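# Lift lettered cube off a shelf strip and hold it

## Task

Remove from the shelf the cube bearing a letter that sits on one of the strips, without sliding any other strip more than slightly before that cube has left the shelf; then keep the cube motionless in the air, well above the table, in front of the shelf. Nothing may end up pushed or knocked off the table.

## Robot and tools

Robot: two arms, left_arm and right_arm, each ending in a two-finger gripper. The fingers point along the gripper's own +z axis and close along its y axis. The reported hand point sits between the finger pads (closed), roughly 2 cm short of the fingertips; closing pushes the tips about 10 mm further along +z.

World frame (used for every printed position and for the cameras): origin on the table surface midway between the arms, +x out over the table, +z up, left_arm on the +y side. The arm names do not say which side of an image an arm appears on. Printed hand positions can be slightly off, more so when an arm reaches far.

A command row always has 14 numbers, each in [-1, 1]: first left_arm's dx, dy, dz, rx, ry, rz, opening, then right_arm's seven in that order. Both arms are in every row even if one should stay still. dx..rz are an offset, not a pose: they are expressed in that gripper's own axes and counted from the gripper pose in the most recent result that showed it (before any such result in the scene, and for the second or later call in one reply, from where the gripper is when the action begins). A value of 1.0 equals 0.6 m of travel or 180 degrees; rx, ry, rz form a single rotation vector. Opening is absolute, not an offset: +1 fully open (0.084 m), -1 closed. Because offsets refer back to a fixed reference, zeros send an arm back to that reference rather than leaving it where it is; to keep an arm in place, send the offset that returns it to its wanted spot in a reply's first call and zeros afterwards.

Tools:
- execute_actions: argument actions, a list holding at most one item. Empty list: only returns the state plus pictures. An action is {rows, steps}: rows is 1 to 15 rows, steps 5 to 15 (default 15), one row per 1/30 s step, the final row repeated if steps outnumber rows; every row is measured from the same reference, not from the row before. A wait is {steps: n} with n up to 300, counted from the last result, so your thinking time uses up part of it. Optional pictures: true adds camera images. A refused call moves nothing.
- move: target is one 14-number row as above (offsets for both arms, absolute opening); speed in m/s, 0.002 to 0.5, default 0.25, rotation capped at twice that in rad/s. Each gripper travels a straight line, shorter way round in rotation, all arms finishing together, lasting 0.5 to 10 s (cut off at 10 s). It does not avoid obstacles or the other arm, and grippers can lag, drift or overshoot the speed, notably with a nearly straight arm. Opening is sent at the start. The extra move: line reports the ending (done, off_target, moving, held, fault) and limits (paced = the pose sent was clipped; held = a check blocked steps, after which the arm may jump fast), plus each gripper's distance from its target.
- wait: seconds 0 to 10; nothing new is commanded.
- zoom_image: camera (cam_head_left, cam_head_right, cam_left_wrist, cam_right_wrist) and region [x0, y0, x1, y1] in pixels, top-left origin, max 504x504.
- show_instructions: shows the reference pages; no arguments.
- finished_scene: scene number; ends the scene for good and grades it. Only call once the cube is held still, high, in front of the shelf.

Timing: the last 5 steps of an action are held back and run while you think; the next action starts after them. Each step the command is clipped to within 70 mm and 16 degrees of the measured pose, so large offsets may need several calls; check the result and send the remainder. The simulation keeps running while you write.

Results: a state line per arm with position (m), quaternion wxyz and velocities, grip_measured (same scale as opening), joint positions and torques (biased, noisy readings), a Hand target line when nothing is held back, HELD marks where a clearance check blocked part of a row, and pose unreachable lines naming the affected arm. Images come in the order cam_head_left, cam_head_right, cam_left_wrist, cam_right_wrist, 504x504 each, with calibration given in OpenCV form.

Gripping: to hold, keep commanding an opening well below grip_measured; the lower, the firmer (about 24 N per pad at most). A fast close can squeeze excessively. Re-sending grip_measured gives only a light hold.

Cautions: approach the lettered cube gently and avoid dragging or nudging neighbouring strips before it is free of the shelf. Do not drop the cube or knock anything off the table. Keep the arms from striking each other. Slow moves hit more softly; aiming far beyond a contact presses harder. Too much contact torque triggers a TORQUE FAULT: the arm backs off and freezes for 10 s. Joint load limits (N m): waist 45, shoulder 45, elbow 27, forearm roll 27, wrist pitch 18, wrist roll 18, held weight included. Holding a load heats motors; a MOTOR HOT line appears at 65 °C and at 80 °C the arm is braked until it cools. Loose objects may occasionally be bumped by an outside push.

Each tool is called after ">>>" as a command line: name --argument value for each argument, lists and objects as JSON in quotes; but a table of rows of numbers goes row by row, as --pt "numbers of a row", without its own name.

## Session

>>> execute_actions --actions '[]'

Scene clock: 0.00 s of 4200.00 s.
left_arm: end_effector_position=(+0.2090, +0.3371, +0.2721) grip_measured=+1.00 end_effector_quat_wxyz=(+0.082, +0.931, +0.262, +0.240) end_effector_velocity=(-0.000, -0.000, -0.001) end_effector_angular_velocity=(-0.002, +0.002, +0.000) | right_arm: end_effector_position=(+0.1072, +0.0340, +0.2018) grip_measured=+1.00 end_effector_quat_wxyz=(-0.050, +0.940, +0.266, +0.209) end_effector_velocity=(+0.001, -0.000, -0.000) end_effector_angular_velocity=(-0.001, +0.000, -0.002)
Joint positions: left_arm=[ 0.989 -1.61  -0.206 -0.401  1.494  0.279  0.084] | right_arm=[ 1.543 -0.358 -0.603 -0.506  0.747  1.197  0.084]
Joint velocities: left_arm=[ 0.     0.     0.002  0.001  0.001 -0.001  0.   ] | right_arm=[-0.002  0.001  0.    -0.     0.     0.    -0.   ]
Joint torques (N m, as the arm reports them, + toward a larger angle): no reading
Motor temperatures (°C, as the motors report them): left_arm=[33 39 32 33 35 38] | right_arm=[32 33 33 34 30 33]
Hand target (left_arm): +0.209, +0.337, +0.272; +0.082, +0.931, +0.262, +0.240
Hand target (right_arm): +0.107, +0.034, +0.202; -0.050, +0.940, +0.266, +0.209
camera_calibration (this result's frames):
cam_left_wrist: T_world_to_cam=[[0.437514, -0.851613, 0.288681, 0.148297], [-0.748145, -0.522847, -0.408547, 0.511429], [0.49886, -0.03723, -0.865883, 0.270725], [0, 0, 0, 1]] pos_world=[0.182687, 0.403769, 0.400549]
cam_right_wrist: T_world_to_cam=[[0.510043, -0.860115, 0.00767837, 0.00938433], [-0.785841, -0.469591, -0.402416, 0.247595], [0.34973, 0.199215, -0.915425, 0.27127], [0, 0, 0, 1]] pos_world=[0.0949129, 0.0702989, 0.347892]

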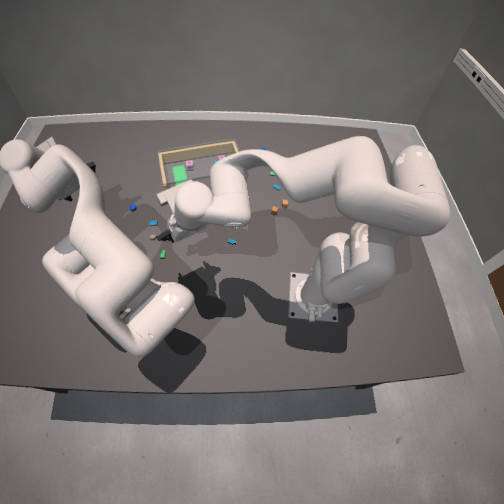

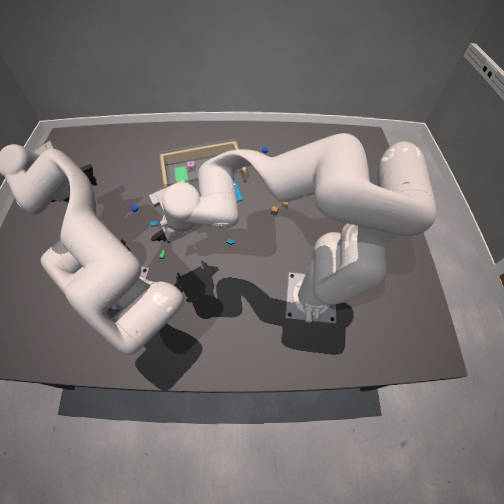

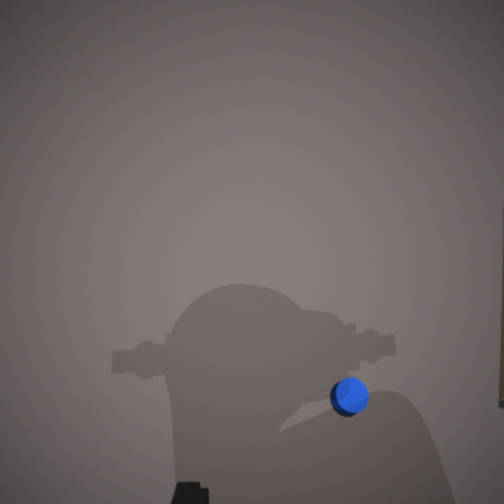

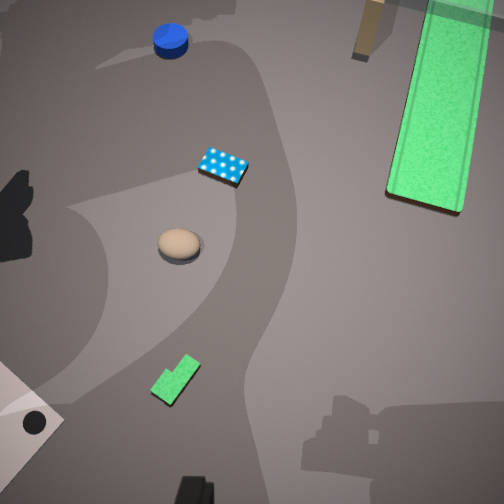

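>>> zoom_image --camera "cam_head_left" --region '[140, 125, 300, 250]'

>>> zoom_image --camera "cam_head_right" --region '[140, 125, 300, 250]'

Region (140, 125, 300, 250) of cam_head_left's 504x504 image, scaled by 3.150, with more detail than that image has; it fills the top 394 rows of this view, and the rest is white.

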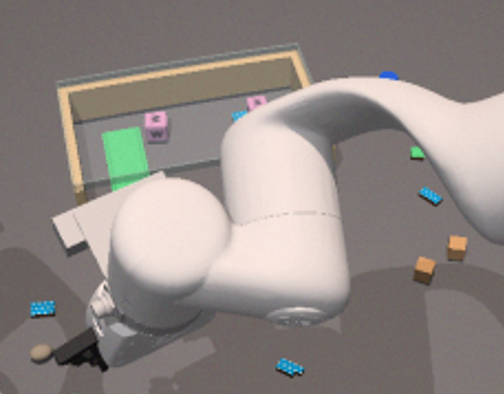

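Region (140, 125, 300, 250) of cam_head_right's 504x504 image, scaled by 3.150, with more detail than that image has; it fills the top 394 rows of this view, and the rest is white.

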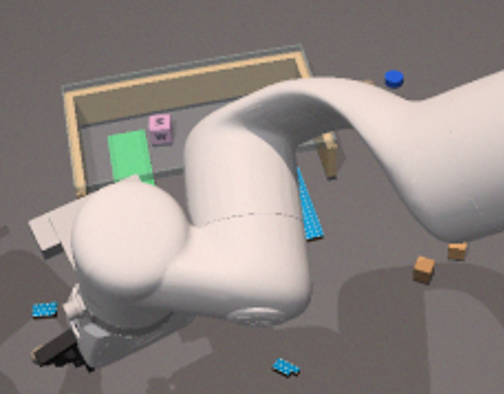

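>>> move --target '[0,0,0,0,0,0,1.0, 0.3608,0.4132,0.0308,-0.01735,-0.1371,0.1042,1.0]' --speed 0.35

Scene clock: 4.30 s of 4200.00 s.
left_arm: end_effector_position=(+0.2090, +0.3371, +0.2721) grip_measured=+1.00 end_effector_quat_wxyz=(+0.082, +0.931, +0.262, +0.240) end_effector_velocity=(-0.000, +0.000, +0.000) end_effector_angular_velocity=(+0.001, -0.000, +0.000) | right_arm: end_effector_position=(+0.4094, -0.0714, +0.2806) grip_measured=+1.00 end_effector_quat_wxyz=(+0.000, +0.994, +0.109, +0.002) end_effector_velocity=(+0.003, -0.002, +0.001) end_effector_angular_velocity=(-0.003, +0.005, -0.006)
Joint positions: left_arm=[ 0.989 -1.61  -0.206 -0.401  1.494  0.279  0.084] | right_arm=[ 0.739  0.117 -1.432 -0.003  1.312  0.388  0.084]
Joint velocities: left_arm=[-0.     0.    -0.001  0.001 -0.     0.     0.   ] | right_arm=[-0.007  0.009 -0.015  0.     0.012 -0.001 -0.   ]
Joint torques (N m, as the arm reports them, + toward a larger angle): left_arm=[  0.22   6.45 -19.07  -0.75  -3.41   0.19] | right_arm=[  0.94 -32.39 -19.96   0.    -2.24  -0.42]
Motor temperatures (°C, as the motors report them): left_arm=[33 39 33 33 35 38] | right_arm=[32 33 34 34 30 33]
Hand target (left_arm): +0.209, +0.337, +0.272; +0.082, +0.931, +0.262, +0.240
Hand target (right_arm): +0.410, -0.072, +0.280; +0.000, +0.994, +0.108, +0.002
Off the commanded pose (left_arm): 0.000 m, 0 deg.
Off the commanded pose (right_arm): 0.001 m, 0 deg.
Kept back: nothing.
move: done
camera_calibration (this result's frames):
cam_left_wrist: T_world_to_cam=[[0.437514, -0.851613, 0.288681, 0.148296], [-0.748145, -0.522847, -0.408547, 0.511429], [0.49886, -0.0372301, -0.865883, 0.270725], [0, 0, 0, 1]] pos_world=[0.182687, 0.403769, 0.400549]
cam_right_wrist: T_world_to_cam=[[0.201323, -0.97952, -0.00308426, -0.115096], [-0.979404, -0.201346, 0.0151049, 0.448566], [-0.0154165, -0.0000202146, -0.999881, 0.417692], [0, 0, 0, 1]] pos_world=[0.468938, -0.0224133, 0.410512]

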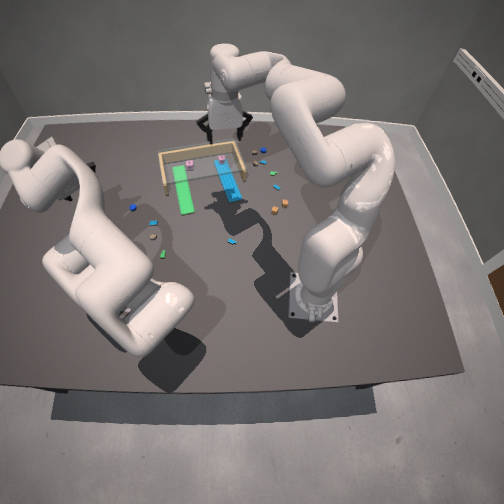

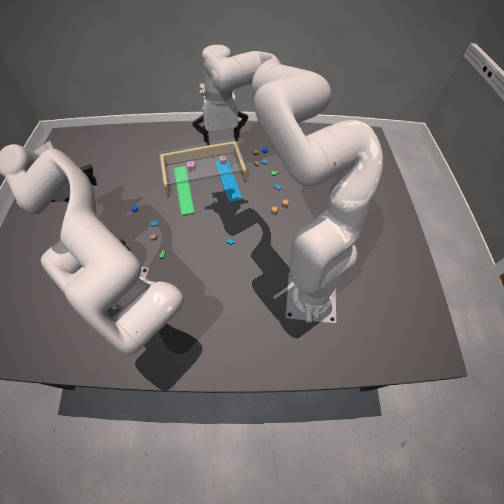

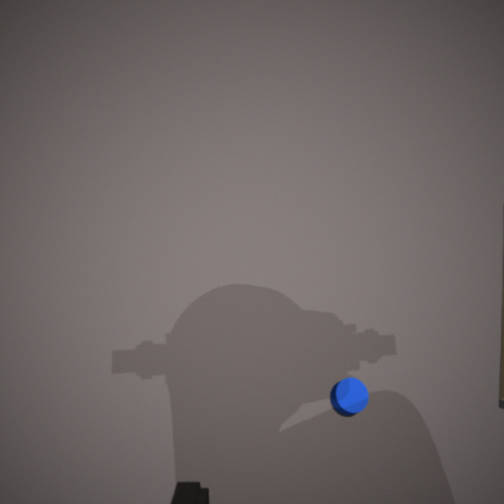

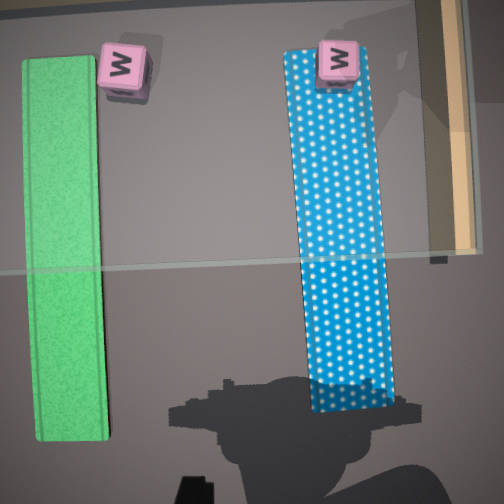

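>>> zoom_image --camera "cam_right_wrist" --region '[270, 320, 440, 450]'

>>> zoom_image --camera "cam_right_wrist" --region '[270, 20, 400, 130]'

Region (270, 320, 440, 450) of cam_right_wrist's 504x504 image, scaled by 2.965, with more detail than that image has; it fills the top 385 rows of this view, and the rest is white.

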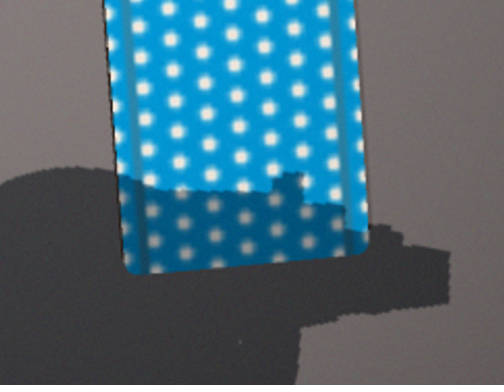

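Region (270, 20, 400, 130) of cam_right_wrist's 504x504 image, scaled by 3.877, with more detail than that image has; it fills the top 426 rows of this view, and the rest is white.

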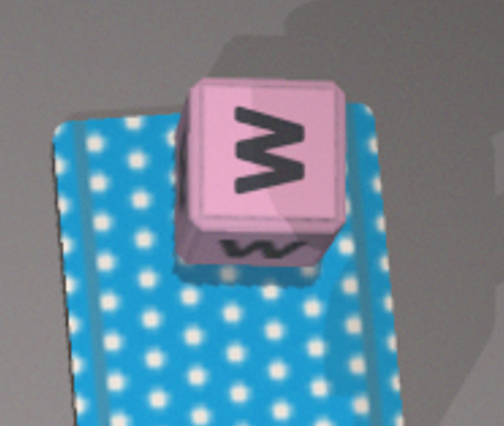

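>>> move --target '[0,0,0,0,0,0,1.0, -0.0285,0.0507,0.434,0,0,-0.0211,0.8]' --speed 0.25

Scene clock: 7.70 s of 4200.00 s.
left_arm: end_effector_position=(+0.2090, +0.3371, +0.2721) grip_measured=+1.00 end_effector_quat_wxyz=(+0.082, +0.931, +0.262, +0.240) end_effector_velocity=(+0.000, +0.000, +0.000) end_effector_angular_velocity=(+0.001, -0.001, -0.000) | right_arm: end_effector_position=(+0.3999, -0.1045, +0.0212) grip_measured=+0.80 end_effector_quat_wxyz=(-0.000, +0.990, +0.142, +0.003) end_effector_velocity=(-0.004, -0.003, -0.006) end_effector_angular_velocity=(-0.007, +0.011, -0.001)
Joint positions: left_arm=[ 0.989 -1.61  -0.206 -0.401  1.494  0.279  0.084] | right_arm=[ 0.693  0.376 -0.972 -0.004  0.592  0.278  0.077]
Joint velocities: left_arm=[-0.     0.    -0.001  0.    -0.001  0.     0.   ] | right_arm=[-0.002  0.007  0.007  0.    -0.001 -0.001 -0.   ]
Joint torques (N m, as the arm reports them, + toward a larger angle): left_arm=[  0.37   6.5  -19.1   -0.7   -3.39   0.3 ] | right_arm=[  0.54 -34.88 -15.97   0.    -2.14  -0.39]
Motor temperatures (°C, as the motors report them): left_arm=[33 39 33 33 35 38] | right_arm=[32 33 34 34 30 33]
Hand target (left_arm): +0.209, +0.337, +0.272; +0.082, +0.931, +0.262, +0.240
Hand target (right_arm): +0.399, -0.105, +0.020; +0.000, +0.990, +0.142, +0.002
Off the commanded pose (left_arm): 0.000 m, 0 deg.
Off the commanded pose (right_arm): 0.001 m, 0 deg.
Kept back: nothing.
move: done
camera_calibration (this result's frames):
cam_left_wrist: T_world_to_cam=[[0.437514, -0.851613, 0.288681, 0.148296], [-0.748145, -0.522847, -0.408547, 0.511429], [0.49886, -0.03723, -0.865883, 0.270725], [0, 0, 0, 1]] pos_world=[0.182687, 0.403769, 0.400549]
cam_right_wrist: T_world_to_cam=[[0.2664, -0.963856, -0.00354168, -0.170844], [-0.963759, -0.266423, 0.0136834, 0.423504], [-0.0141324, -0.000231924, -0.9999, 0.157688], [0, 0, 0, 1]] pos_world=[0.455897, -0.0518017, 0.151272]

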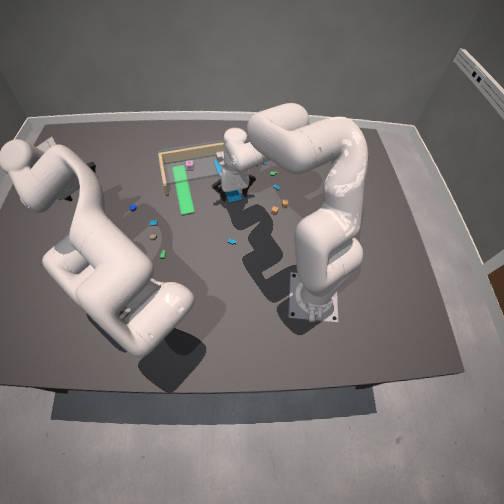

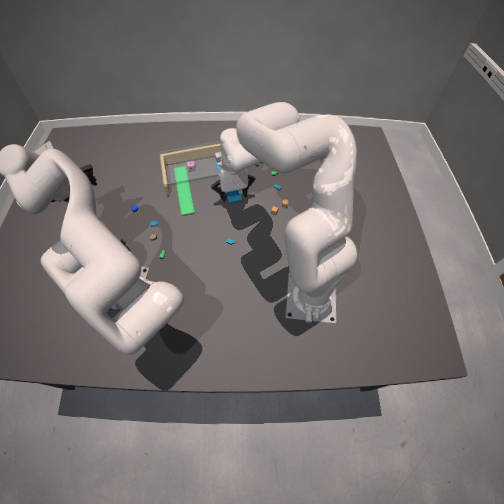

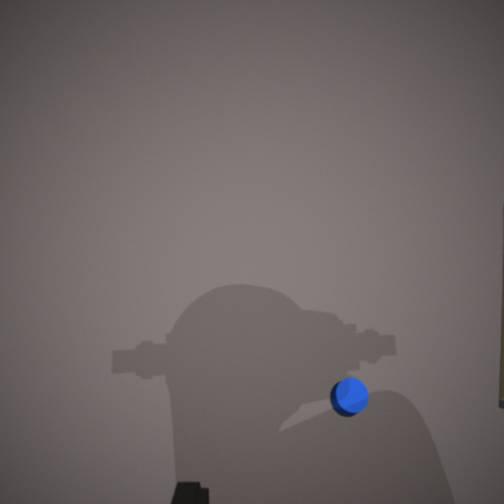

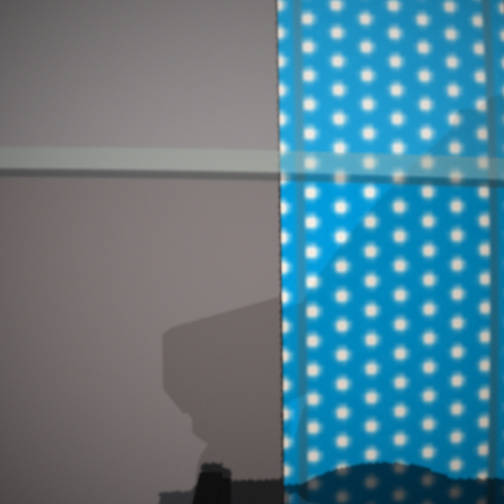

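>>> execute_actions --actions '[{"rows": [[0,0,0,0,0,0,1,0,0.002,0.0017,0,0,0,0.75],[0,0,0,0,0,0,1,0,0.004,0.0017,0,0,0,0.7],[0,0,0,0,0,0,1,0,0.005,0.0017,0,0,0,0.64],[0,0,0,0,0,0,1,0,0.005,0.0017,0,0,0,0.58],[0,0,0,0,0,0,1,0,0.005,0.0017,0,0,0,0.52],[0,0,0,0,0,0,1,0,0.005,0.0017,0,0,0,0.46],[0,0,0,0,0,0,1,0,0.005,0.0017,0,0,0,0.4],[0,0,0,0,0,0,1,0,0.005,0.0017,0,0,0,0.34],[0,0,0,0,0,0,1,0,0.005,0.0017,0,0,0,0.28],[0,0,0,0,0,0,1,0,0.005,0.0017,0,0,0,0.22],[0,0,0,0,0,0,1,0,0.005,0.0017,0,0,0,0.16],[0,0,0,0,0,0,1,0,0.005,0.0017,0,0,0,0.1],[0,0,0,0,0,0,1,0,0.005,0.0017,0,0,0,0.05],[0,0,0,0,0,0,1,0,0.005,0.0017,0,0,0,0.0]], "steps": 15}]' --pictures false

>>> wait --seconds 0.15

Scene clock: 8.50 s of 4200.00 s.
left_arm: end_effector_position=(+0.2090, +0.3371, +0.2721) grip_measured=+1.00 end_effector_quat_wxyz=(+0.082, +0.931, +0.262, +0.240) end_effector_velocity=(-0.000, +0.000, -0.000) end_effector_angular_velocity=(-0.000, +0.000, +0.000) | right_arm: end_effector_position=(+0.4008, -0.1074, +0.0202) grip_measured=+0.29 end_effector_quat_wxyz=(-0.000, +0.990, +0.142, +0.003) end_effector_velocity=(+0.000, +0.002, +0.001) end_effector_angular_velocity=(+0.002, -0.003, +0.005)
Joint positions: left_arm=[ 0.989 -1.61  -0.206 -0.401  1.494  0.279  0.084] | right_arm=[ 0.687  0.376 -0.969 -0.004  0.588  0.272  0.056]
Joint velocities: left_arm=[ 0.  0.  0.  0. -0. -0.  0.] | right_arm=[ 0.003 -0.002 -0.     0.001 -0.001 -0.003 -0.075]
Joint torques (N m, as the arm reports them, + toward a larger angle): left_arm=[  0.26   6.34 -19.04  -0.62  -3.37   0.28] | right_arm=[  0.88 -34.57 -15.42   0.21  -2.07  -0.48]
Motor temperatures (°C, as the motors report them): left_arm=[33 39 33 33 35 38] | right_arm=[32 33 34 34 30 33]
Steps of this call (steps 1 to 14: nothing new was sent; steps 15 to 24: the first 10 steps of this action). Readings (end_effector_position):
15: left_arm (+0.2090, +0.3371, +0.2721) | right_arm (+0.3995, -0.1049, +0.0205)
16: left_arm (+0.2090, +0.3371, +0.2721) | right_arm (+0.3996, -0.1049, +0.0205)
18: left_arm (+0.2090, +0.3371, +0.2721) | right_arm (+0.4002, -0.1059, +0.0203)
22: left_arm (+0.2090, +0.3371, +0.2721) | right_arm (+0.4007, -0.1074, +0.0202)
24: the state above

Scene clock: 8.83 s of 4200.00 s.
left_arm: end_effector_position=(+0.2090, +0.3371, +0.2721) grip_measured=+1.00 end_effector_quat_wxyz=(+0.082, +0.931, +0.262, +0.240) end_effector_velocity=(+0.000, -0.000, +0.001) end_effector_angular_velocity=(+0.000, -0.002, -0.000) | right_arm: end_effector_position=(+0.4009, -0.1073, +0.0203) grip_measured=+0.25 end_effector_quat_wxyz=(-0.000, +0.990, +0.142, +0.003) end_effector_velocity=(+0.000, -0.001, -0.001) end_effector_angular_velocity=(-0.001, +0.002, -0.002)
Joint positions: left_arm=[ 0.989 -1.61  -0.206 -0.401  1.494  0.279  0.084] | right_arm=[ 0.687  0.376 -0.969 -0.004  0.588  0.272  0.055]
Joint velocities: left_arm=[ 0.    -0.    -0.001 -0.001 -0.     0.    -0.   ] | right_arm=[-0.002  0.002  0.     0.    -0.    -0.    -0.   ]
Joint torques (N m, as the arm reports them, + toward a larger angle): left_arm=[  0.18   6.34 -19.05  -0.79  -3.51   0.28] | right_arm=[  0.61 -33.69 -15.24   0.14  -1.97  -0.57]
Motor temperatures (°C, as the motors report them): left_arm=[33 39 33 33 35 38] | right_arm=[32 33 34 34 30 33]
Hand target (left_arm): +0.209, +0.337, +0.272; +0.082, +0.931, +0.262, +0.240
Hand target (right_arm): +0.401, -0.107, +0.020; -0.000, +0.990, +0.142, +0.003
Off the commanded pose (left_arm): 0.000 m, 0 deg.
Off the commanded pose (right_arm): 0.000 m, 0 deg.
Kept back: nothing.
Steps of this call (steps 1 to 5: the last 5 steps of your previous action; steps 6 to 10: nothing new was sent). Readings (end_effector_position):
1: left_arm (+0.2090, +0.3371, +0.2721) | right_arm (+0.4008, -0.1073, +0.0203)
2: left_arm (+0.2090, +0.3371, +0.2721) | right_arm (+0.4010, -0.1072, +0.0205)
4: left_arm (+0.2090, +0.3371, +0.2721) | right_arm (+0.4009, -0.1073, +0.0203)
8: left_arm (+0.2090, +0.3371, +0.2721) | right_arm (+0.4009, -0.1073, +0.0203)
10: the state above
camera_calibration (this result's frames):
cam_left_wrist: T_world_to_cam=[[0.437514, -0.851613, 0.288681, 0.148296], [-0.748145, -0.522847, -0.408547, 0.511429], [0.49886, -0.03723, -0.865883, 0.270725], [0, 0, 0, 1]] pos_world=[0.182687, 0.403769, 0.400549]
cam_right_wrist: T_world_to_cam=[[0.266459, -0.963839, -0.00361599, -0.173804], [-0.963747, -0.266484, 0.0133837, 0.423648], [-0.0138633, -0.0000813163, -0.999904, 0.156694], [0, 0, 0, 1]] pos_world=[0.456773, -0.0546116, 0.150381]

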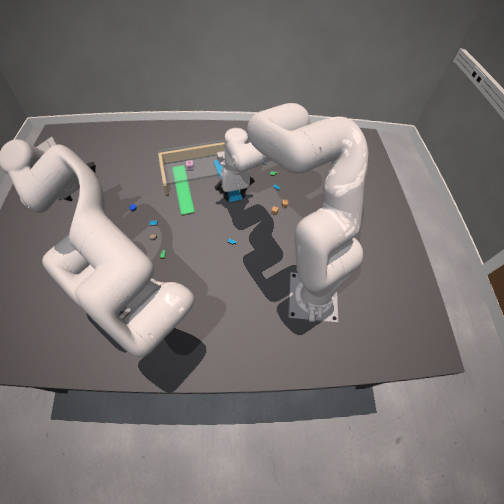

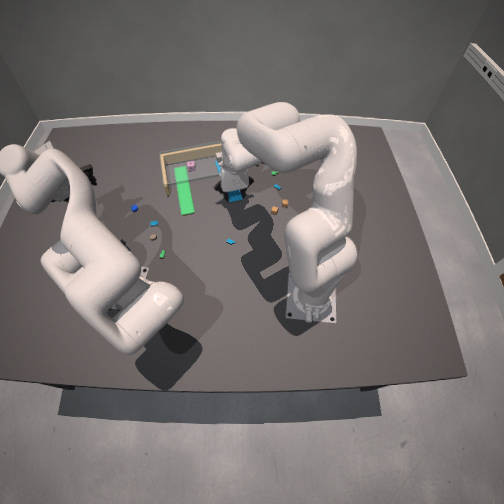

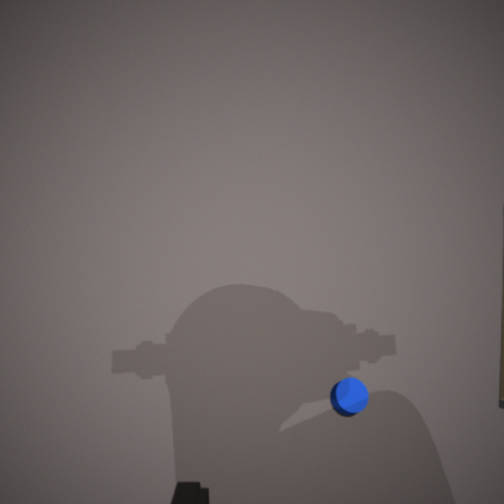

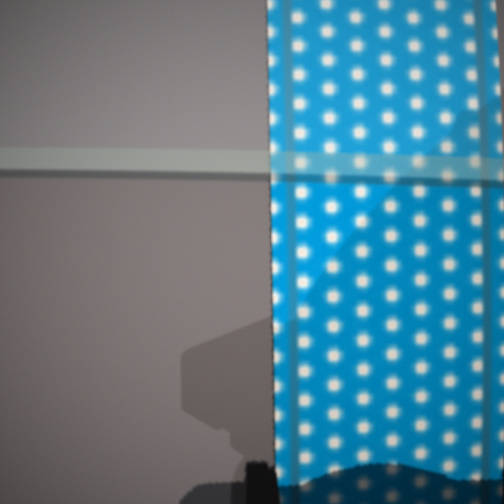

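>>> move --target '[0,0,0,0,0,0,1.0, -0.3167,0.018,-0.003,0,-0.002,0,0.0]' --speed 0.11

Scene clock: 11.43 s of 4200.00 s.
left_arm: end_effector_position=(+0.2090, +0.3371, +0.2721) grip_measured=+1.00 end_effector_quat_wxyz=(+0.082, +0.931, +0.262, +0.240) end_effector_velocity=(-0.000, -0.000, -0.000) end_effector_angular_velocity=(-0.000, +0.001, -0.001) | right_arm: end_effector_position=(+0.2214, -0.1704, +0.0212) grip_measured=+0.25 end_effector_quat_wxyz=(+0.000, +0.990, +0.142, -0.000) end_effector_velocity=(-0.003, -0.001, -0.001) end_effector_angular_velocity=(-0.003, +0.004, +0.002)
Joint positions: left_arm=[ 0.989 -1.61  -0.206 -0.401  1.494  0.279  0.084] | right_arm=[ 0.82  -0.115 -0.296  0.     0.411  0.402  0.055]
Joint velocities: left_arm=[-0.    -0.     0.     0.     0.001  0.    -0.   ] | right_arm=[ 0.004 -0.003  0.006 -0.001  0.002  0.003 -0.   ]
Joint torques (N m, as the arm reports them, + toward a larger angle): left_arm=[  0.48   6.28 -19.15  -0.52  -3.44   0.32] | right_arm=[  0.85 -18.12 -13.25   0.11  -2.1   -0.51]
Motor temperatures (°C, as the motors report them): left_arm=[33 39 33 33 35 38] | right_arm=[32 34 34 34 30 33]
Hand target (left_arm): +0.209, +0.337, +0.272; +0.082, +0.931, +0.262, +0.240
Hand target (right_arm): +0.221, -0.170, +0.021; +0.000, +0.990, +0.142, -0.000
Off the commanded pose (left_arm): 0.000 m, 0 deg.
Off the commanded pose (right_arm): 0.001 m, 0 deg.
Kept back: nothing.
move: done
camera_calibration (this result's frames):
cam_left_wrist: T_world_to_cam=[[0.437514, -0.851613, 0.288681, 0.148296], [-0.748145, -0.522847, -0.408547, 0.511429], [0.49886, -0.03723, -0.865883, 0.270725], [0, 0, 0, 1]] pos_world=[0.182687, 0.403769, 0.400549]
cam_right_wrist: T_world_to_cam=[[0.266413, -0.96385, -0.00413862, -0.18673], [-0.963649, -0.266442, 0.0197219, 0.233738], [-0.0201116, -0.00126598, -0.999797, 0.156224], [0, 0, 0, 1]] pos_world=[0.278131, -0.117505, 0.15081]

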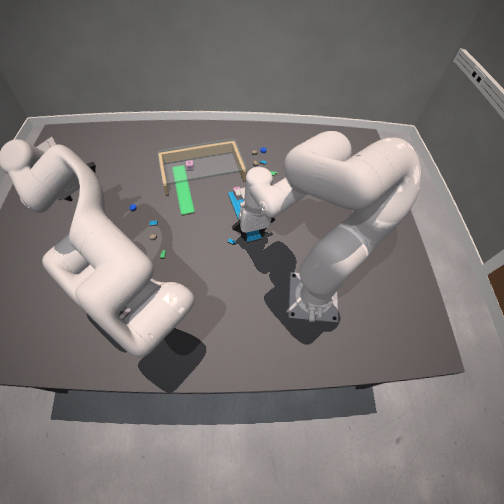

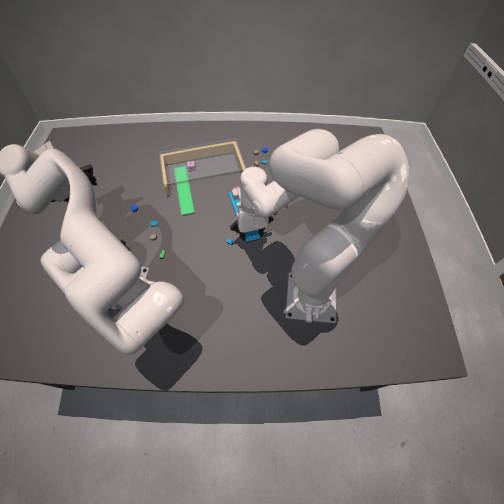

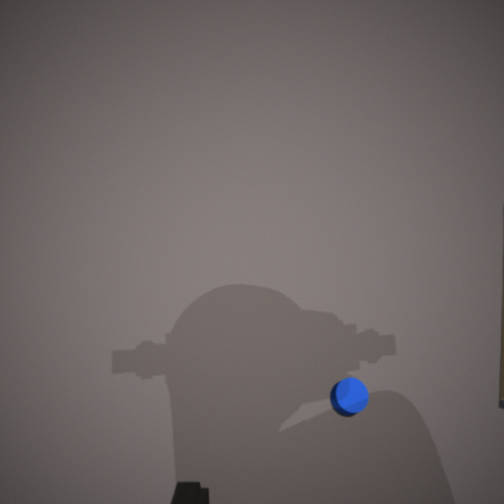

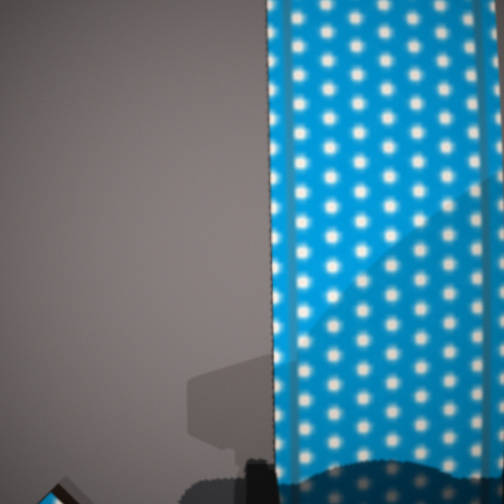

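>>> execute_actions --actions '[{"rows": [[0,0,0,0,0,0,1,0,0,0.0008,0,0,0,0.35],[0,0,0,0,0,0,1,0,0,0.0008,0,0,0,0.45],[0,0,0,0,0,0,1,0,0,0.0008,0,0,0,0.55],[0,0,0,0,0,0,1,0,0,0.0008,0,0,0,0.6]], "steps": 6}]' --pictures false

>>> move --target '[0,0,0,0,0,0,1.0, 0.32,0.0092,-0.1647,0,0,0.033,0.6]' --speed 0.3

Scene clock: 21.80 s of 4200.00 s.
left_arm: end_effector_position=(+0.2090, +0.3371, +0.2721) grip_measured=+1.00 end_effector_quat_wxyz=(+0.082, +0.931, +0.262, +0.240) end_effector_velocity=(+0.000, -0.000, +0.000) end_effector_angular_velocity=(+0.000, -0.001, -0.000) | right_arm: end_effector_position=(+0.2212, -0.1705, +0.0212) grip_measured=+0.25 end_effector_quat_wxyz=(+0.000, +0.990, +0.142, -0.000) end_effector_velocity=(-0.000, +0.001, -0.000) end_effector_angular_velocity=(+0.000, -0.000, +0.002)
Joint positions: left_arm=[ 0.989 -1.61  -0.206 -0.401  1.494  0.279  0.084] | right_arm=[ 0.821 -0.116 -0.295  0.     0.411  0.402  0.055]
Joint velocities: left_arm=[ 0.    -0.    -0.001 -0.     0.     0.    -0.   ] | right_arm=[ 0.002  0.002 -0.     0.    -0.002 -0.     0.   ]
Joint torques (N m, as the arm reports them, + toward a larger angle): left_arm=[  0.59   6.4  -19.02  -0.63  -3.48   0.37] | right_arm=[  0.74 -17.76 -13.46   0.02  -2.24  -0.45]
Motor temperatures (°C, as the motors report them): left_arm=[33 39 34 33 35 38] | right_arm=[32 33 34 34 30 33]
Steps of this call (steps 1 to 90: nothing new was sent; then 7.33 s passed at rest; step 91: the first step of this action). Readings (end_effector_position):
91: the state above

Scene clock: 23.43 s of 4200.00 s.
left_arm: end_effector_position=(+0.2090, +0.3371, +0.2721) grip_measured=+1.00 end_effector_quat_wxyz=(+0.082, +0.931, +0.262, +0.240) end_effector_velocity=(+0.000, +0.000, +0.000) end_effector_angular_velocity=(+0.000, -0.001, -0.000) | right_arm: end_effector_position=(+0.4073, -0.1224, +0.1188) grip_measured=+0.59 end_effector_quat_wxyz=(+0.001, +0.996, +0.091, -0.000) end_effector_velocity=(+0.004, +0.002, +0.004) end_effector_angular_velocity=(+0.003, -0.005, -0.000)
Joint positions: left_arm=[ 0.989 -1.61  -0.206 -0.401  1.494  0.279  0.084] | right_arm=[ 0.653  0.17  -1.02  -0.001  0.851  0.339  0.069]
Joint velocities: left_arm=[-0.     0.    -0.    -0.    -0.001  0.     0.   ] | right_arm=[-0.     0.004 -0.016 -0.     0.006 -0.     0.   ]
Joint torques (N m, as the arm reports them, + toward a larger angle): left_arm=[  0.18   6.35 -19.09  -0.53  -3.45   0.26] | right_arm=[  0.84 -31.61 -17.88   0.01  -2.01  -0.58]
Motor temperatures (°C, as the motors report them): left_arm=[33 39 34 33 35 38] | right_arm=[32 34 34 34 30 33]
Hand target (left_arm): +0.209, +0.337, +0.272; +0.082, +0.931, +0.262, +0.240
Hand target (right_arm): +0.408, -0.122, +0.119; +0.000, +0.996, +0.090, +0.000
Off your previous action's commanded pose (left_arm): 0.000 m, 0 deg at its last step (step 5 of this call).
Off your previous action's commanded pose (right_arm): 0.000 m, 0 deg at its last step (step 5 of this call).
Off the commanded pose (left_arm): 0.000 m, 0 deg.
Off the commanded pose (right_arm): 0.001 m, 0 deg.
Kept back: nothing.
move: done
camera_calibration (this result's frames):
cam_left_wrist: T_world_to_cam=[[0.437514, -0.851613, 0.288681, 0.148296], [-0.748145, -0.522847, -0.408547, 0.511429], [0.49886, -0.0372301, -0.865882, 0.270725], [0, 0, 0, 1]] pos_world=[0.182687, 0.403769, 0.400549]
cam_right_wrist: T_world_to_cam=[[0.165275, -0.986243, -0.0031076, -0.151302], [-0.98604, -0.165305, 0.020008, 0.445154], [-0.0202464, -0.000242611, -0.999795, 0.257827], [0, 0, 0, 1]] pos_world=[0.469166, -0.0755718, 0.248397]

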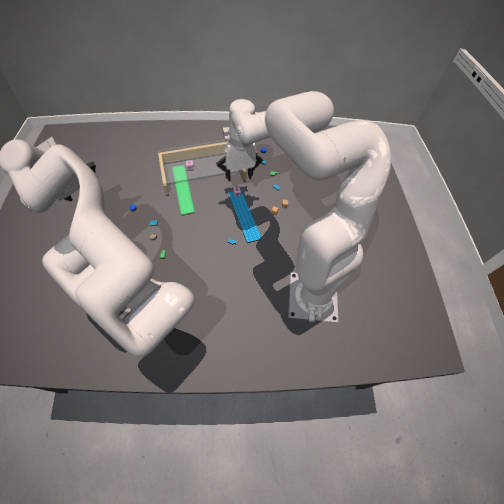

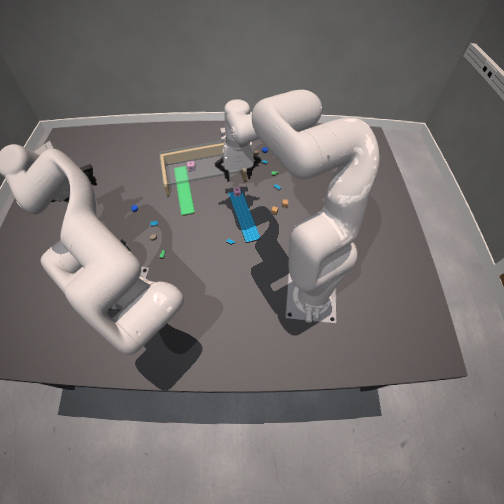

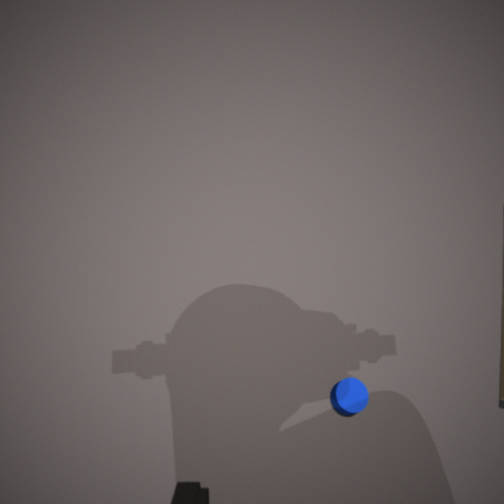

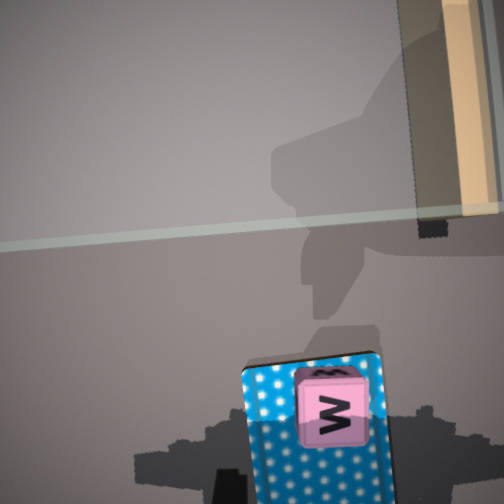

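>>> zoom_image --camera "cam_right_wrist" --region '[230, 340, 410, 480]'

Region (230, 340, 410, 480) of cam_right_wrist's 504x504 image, scaled by 2.800, with more detail than that image has.

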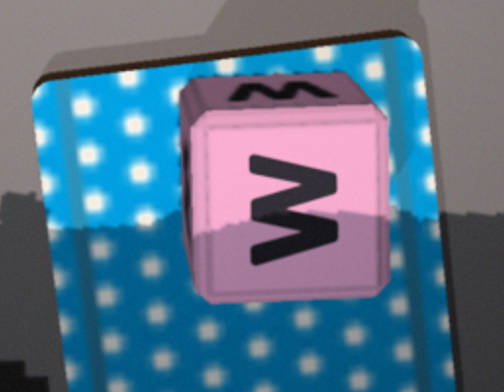

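>>> move --target '[0,0,0,0,0,0,1.0, 0.0108,-0.0067,0.1455,0,0,0,0.15]' --speed 0.2

Scene clock: 25.00 s of 4200.00 s.
left_arm: end_effector_position=(+0.2090, +0.3371, +0.2721) grip_measured=+1.00 end_effector_quat_wxyz=(+0.082, +0.931, +0.262, +0.240) end_effector_velocity=(+0.000, +0.000, +0.000) end_effector_angular_velocity=(+0.000, -0.001, +0.000) | right_arm: end_effector_position=(+0.4130, -0.1172, +0.0322) grip_measured=+0.14 end_effector_quat_wxyz=(+0.000, +0.996, +0.091, +0.000) end_effector_velocity=(-0.003, -0.002, -0.004) end_effector_angular_velocity=(-0.005, +0.009, +0.001)
Joint positions: left_arm=[ 0.989 -1.61  -0.206 -0.401  1.494  0.279  0.084] | right_arm=[ 0.657  0.364 -0.998 -0.001  0.634  0.342  0.05 ]
Joint velocities: left_arm=[-0.    -0.     0.    -0.    -0.001 -0.     0.   ] | right_arm=[ 0.001  0.006  0.005  0.    -0.001  0.     0.   ]
Joint torques (N m, as the arm reports them, + toward a larger angle): left_arm=[  0.34   6.42 -19.09  -0.62  -3.38   0.17] | right_arm=[  0.82 -34.72 -16.27   0.05  -2.2   -0.44]
Motor temperatures (°C, as the motors report them): left_arm=[33 39 34 33 35 38] | right_arm=[32 34 35 34 30 33]
Hand target (left_arm): +0.209, +0.337, +0.272; +0.082, +0.931, +0.262, +0.240
Hand target (right_arm): +0.413, -0.117, +0.032; +0.000, +0.996, +0.091, -0.000
Off the commanded pose (left_arm): 0.000 m, 0 deg.
Off the commanded pose (right_arm): 0.001 m, 0 deg.
Kept back: nothing.
move: done
camera_calibration (this result's frames):
cam_left_wrist: T_world_to_cam=[[0.437514, -0.851613, 0.288681, 0.148296], [-0.748145, -0.522847, -0.408547, 0.511429], [0.49886, -0.03723, -0.865882, 0.270725], [0, 0, 0, 1]] pos_world=[0.182687, 0.403769, 0.400549]
cam_right_wrist: T_world_to_cam=[[0.165427, -0.986215, -0.00371623, -0.147432], [-0.986035, -0.165468, 0.0188664, 0.453419], [-0.0192213, 0.000543322, -0.999815, 0.171082], [0, 0, 0, 1]] pos_world=[0.474764, -0.0704664, 0.161948]

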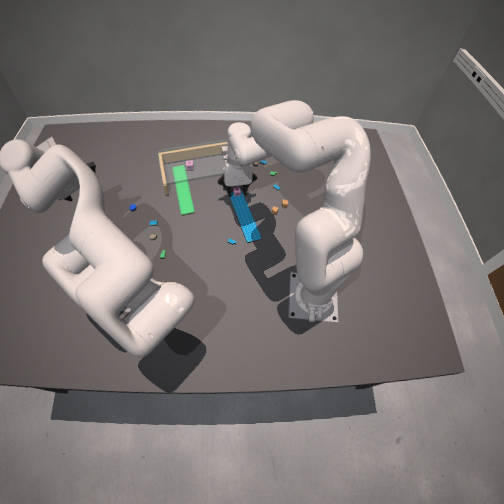

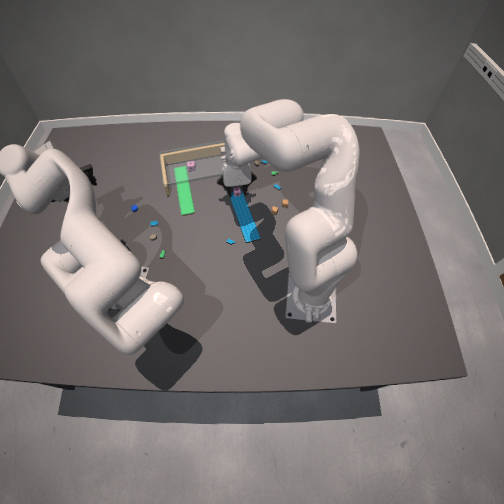

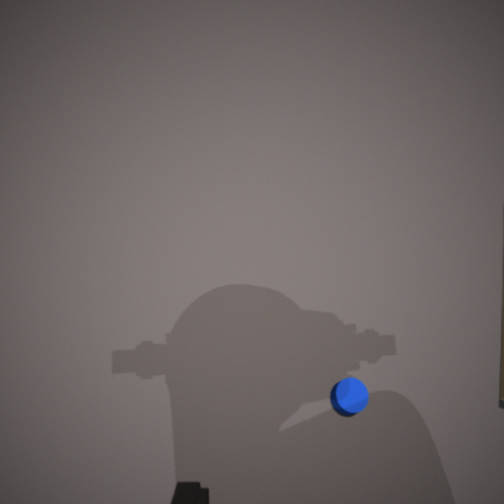

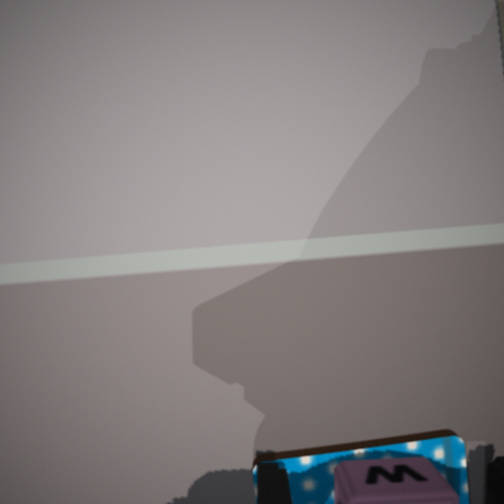

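>>> execute_actions --actions '[{"rows": [[0,0,0,0,0,0,1,0,0,0.0012,0,0,0,0.05],[0,0,0,0,0,0,1,0,0,0.0012,0,0,0,-0.05],[0,0,0,0,0,0,1,0,0,0.0012,0,0,0,-0.15],[0,0,0,0,0,0,1,0,0,0.0012,0,0,0,-0.23],[0,0,0,0,0,0,1,0,0,0.0012,0,0,0,-0.3],[0,0,0,0,0,0,1,0,0,0.0012,0,0,0,-0.36],[0,0,0,0,0,0,1,0,0,0.0012,0,0,0,-0.42],[0,0,0,0,0,0,1,0,0,0.0012,0,0,0,-0.48],[0,0,0,0,0,0,1,0,0,0.0012,0,0,0,-0.55],[0,0,0,0,0,0,1,0,0,0.0012,0,0,0,-0.62],[0,0,0,0,0,0,1,0,0,0.0012,0,0,0,-0.69],[0,0,0,0,0,0,1,0,0,0.0012,0,0,0,-0.75]], "steps": 15}]' --pictures false

>>> move --target '[0,0,0,0,0,0,1.0, -0.04,0,-0.22,0,0,0,-0.75]' --speed 0.2

Scene clock: 25.63 s of 4200.00 s.
left_arm: end_effector_position=(+0.2090, +0.3371, +0.2721) grip_measured=+1.00 end_effector_quat_wxyz=(+0.082, +0.931, +0.262, +0.240) end_effector_velocity=(-0.000, -0.000, -0.000) end_effector_angular_velocity=(-0.001, +0.001, -0.001) | right_arm: end_effector_position=(+0.4130, -0.1172, +0.0316) grip_measured=-0.44 end_effector_quat_wxyz=(+0.000, +0.996, +0.091, +0.000) end_effector_velocity=(+0.000, +0.000, +0.001) end_effector_angular_velocity=(+0.001, -0.002, -0.000)
Joint positions: left_arm=[ 0.989 -1.61  -0.206 -0.401  1.494  0.279  0.084] | right_arm=[ 0.657  0.366 -0.998 -0.001  0.632  0.342  0.025]
Joint velocities: left_arm=[-0.    -0.    -0.    -0.     0.001  0.001  0.   ] | right_arm=[-0.    -0.001 -0.     0.    -0.001  0.    -0.   ]
Joint torques (N m, as the arm reports them, + toward a larger angle): left_arm=[  0.4    6.39 -18.87  -0.67  -3.41   0.2 ] | right_arm=[  0.75 -34.85 -15.89   0.18  -2.    -0.49]
Motor temperatures (°C, as the motors report them): left_arm=[33 39 34 33 35 38] | right_arm=[32 34 35 34 30 33]
Steps of this call (steps 1 to 9: nothing new was sent; steps 10 to 19: the first 10 steps of this action). Readings (end_effector_position):
10: left_arm (+0.2090, +0.3371, +0.2721) | right_arm (+0.4127, -0.1174, +0.0317)
11: left_arm (+0.2090, +0.3371, +0.2721) | right_arm (+0.4128, -0.1173, +0.0317)
13: left_arm (+0.2090, +0.3371, +0.2721) | right_arm (+0.4129, -0.1173, +0.0316)
17: left_arm (+0.2090, +0.3371, +0.2721) | right_arm (+0.4130, -0.1172, +0.0315)
19: the state above

Scene clock: 27.00 s of 4200.00 s.
left_arm: end_effector_position=(+0.2090, +0.3371, +0.2721) grip_measured=+1.00 end_effector_quat_wxyz=(+0.082, +0.931, +0.262, +0.240) end_effector_velocity=(-0.000, +0.000, +0.000) end_effector_angular_velocity=(+0.001, +0.000, +0.001) | right_arm: end_effector_position=(+0.3893, -0.1216, +0.1625) grip_measured=-0.44 end_effector_quat_wxyz=(+0.001, +0.996, +0.090, -0.000) end_effector_velocity=(+0.002, +0.002, +0.005) end_effector_angular_velocity=(+0.005, -0.009, +0.000)
Joint positions: left_arm=[ 0.989 -1.61  -0.206 -0.401  1.494  0.279  0.084] | right_arm=[ 0.674  0.058 -1.015 -0.001  0.959  0.36   0.025]
Joint velocities: left_arm=[ 0.     0.    -0.     0.001 -0.001 -0.     0.   ] | right_arm=[ 0.    -0.005 -0.008 -0.     0.003  0.    -0.   ]
Joint torques (N m, as the arm reports them, + toward a larger angle): left_arm=[  0.11   6.43 -19.09  -0.68  -3.4    0.14] | right_arm=[  0.65 -29.7  -18.73   0.12  -2.17  -0.5 ]
Motor temperatures (°C, as the motors report them): left_arm=[33 39 34 33 35 38] | right_arm=[32 34 35 34 30 33]
Hand target (left_arm): +0.209, +0.337, +0.272; +0.082, +0.931, +0.262, +0.240
Hand target (right_arm): +0.390, -0.121, +0.163; +0.000, +0.996, +0.090, +0.000
Off your previous action's commanded pose (left_arm): 0.000 m, 0 deg at its last step (step 5 of this call).
Off your previous action's commanded pose (right_arm): 0.000 m, 0 deg at its last step (step 5 of this call).
Off the commanded pose (left_arm): 0.000 m, 0 deg.
Off the commanded pose (right_arm): 0.001 m, 0 deg.
Kept back: nothing.
move: done
camera_calibration (this result's frames):
cam_left_wrist: T_world_to_cam=[[0.437514, -0.851613, 0.288681, 0.148296], [-0.748144, -0.522847, -0.408547, 0.511429], [0.49886, -0.0372299, -0.865883, 0.270725], [0, 0, 0, 1]] pos_world=[0.182687, 0.403769, 0.400549]
cam_right_wrist: T_world_to_cam=[[0.165128, -0.986268, -0.00292318, -0.147394], [-0.986057, -0.165153, 0.0204022, 0.4267], [-0.0206049, -0.000486563, -0.999788, 0.301235], [0, 0, 0, 1]] pos_world=[0.451296, -0.0747522, 0.292034]

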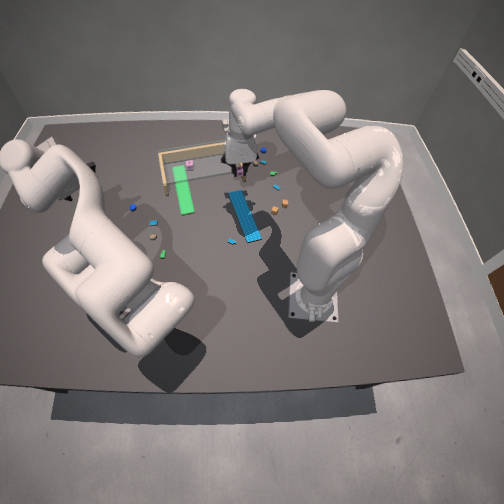

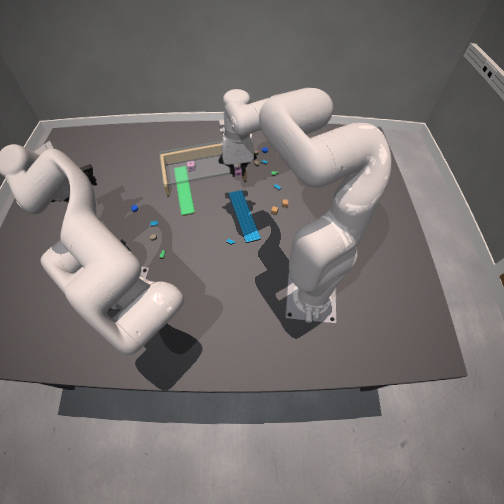

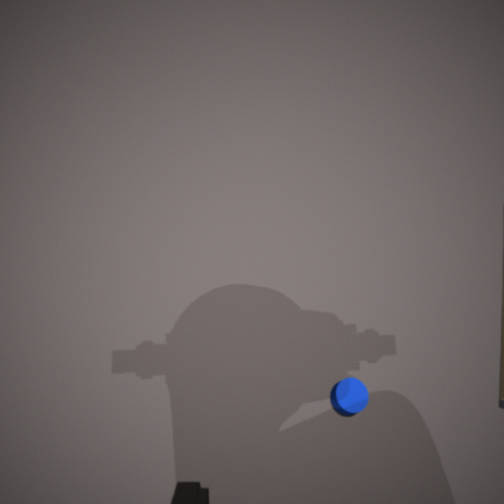

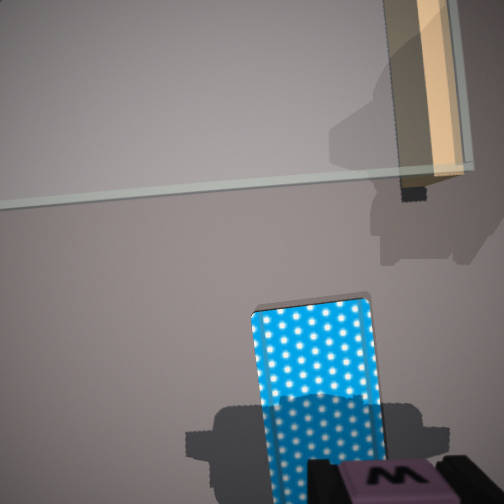

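>>> wait --seconds 1.0

Scene clock: 28.17 s of 4200.00 s.
left_arm: end_effector_position=(+0.2090, +0.3371, +0.2721) grip_measured=+1.00 end_effector_quat_wxyz=(+0.082, +0.931, +0.262, +0.240) end_effector_velocity=(-0.000, -0.000, -0.000) end_effector_angular_velocity=(-0.000, +0.001, -0.000) | right_arm: end_effector_position=(+0.3897, -0.1214, +0.1633) grip_measured=-0.44 end_effector_quat_wxyz=(+0.000, +0.996, +0.090, +0.000) end_effector_velocity=(-0.000, +0.000, -0.000) end_effector_angular_velocity=(-0.000, +0.000, +0.001)
Joint positions: left_arm=[ 0.989 -1.61  -0.206 -0.401  1.494  0.279  0.084] | right_arm=[ 0.674  0.057 -1.016 -0.001  0.959  0.36   0.025]
Joint velocities: left_arm=[ 0.    -0.     0.     0.     0.001  0.     0.   ] | right_arm=[ 0.001  0.    -0.     0.     0.    -0.     0.   ]
Joint torques (N m, as the arm reports them, + toward a larger angle): left_arm=[  0.28   6.21 -19.06  -0.78  -3.41   0.23] | right_arm=[  0.54 -29.75 -18.95   0.04  -2.09  -0.49]
Motor temperatures (°C, as the motors report them): left_arm=[33 39 34 33 35 38] | right_arm=[32 34 35 34 30 33]
Hand target (left_arm): +0.209, +0.337, +0.272; +0.082, +0.931, +0.262, +0.240
Hand target (right_arm): +0.390, -0.121, +0.163; +0.000, +0.996, +0.090, +0.000
Off the commanded pose (left_arm): 0.000 m, 0 deg.
Off the commanded pose (right_arm): 0.000 m, 0 deg.
Kept back: nothing.
Steps of this call (steps 1 to 35: nothing new was sent). Readings (end_effector_position):
1: left_arm (+0.2090, +0.3371, +0.2721) | right_arm (+0.3894, -0.1216, +0.1627)
2: left_arm (+0.2090, +0.3371, +0.2721) | right_arm (+0.3895, -0.1215, +0.1628)
4: left_arm (+0.2090, +0.3371, +0.2721) | right_arm (+0.3896, -0.1215, +0.1630)
8: left_arm (+0.2090, +0.3371, +0.2721) | right_arm (+0.3896, -0.1214, +0.1632)
35: the state above
camera_calibration (this result's frames):
cam_left_wrist: T_world_to_cam=[[0.437514, -0.851613, 0.288681, 0.148296], [-0.748145, -0.522847, -0.408547, 0.511429], [0.49886, -0.0372299, -0.865882, 0.270725], [0, 0, 0, 1]] pos_world=[0.182687, 0.403769, 0.400549]
cam_right_wrist: T_world_to_cam=[[0.165192, -0.986255, -0.00356915, -0.14713], [-0.986077, -0.16523, 0.0187427, 0.427314], [-0.0190748, 0.000423316, -0.999818, 0.301627], [0, 0, 0, 1]] pos_world=[0.451423, -0.0746302, 0.293038]

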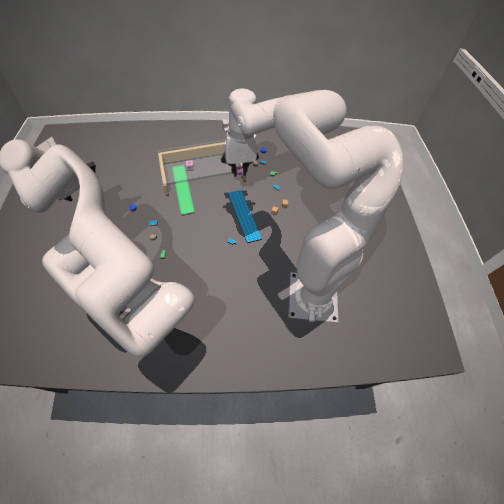

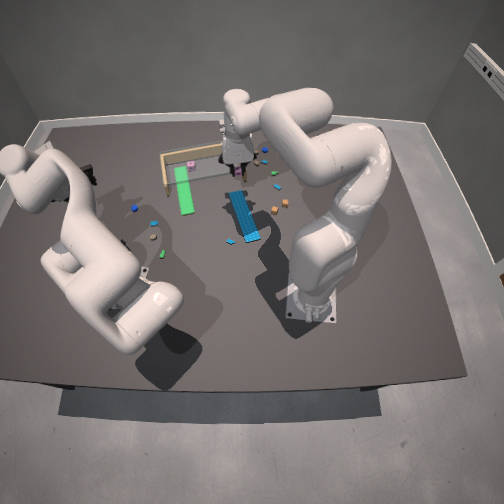

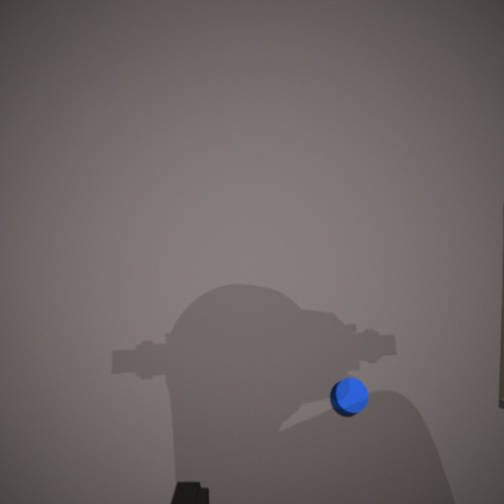

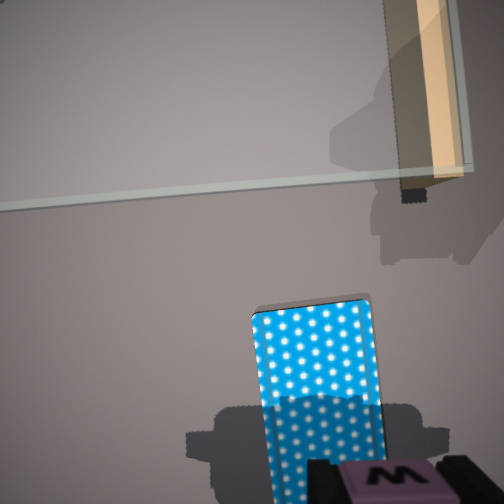

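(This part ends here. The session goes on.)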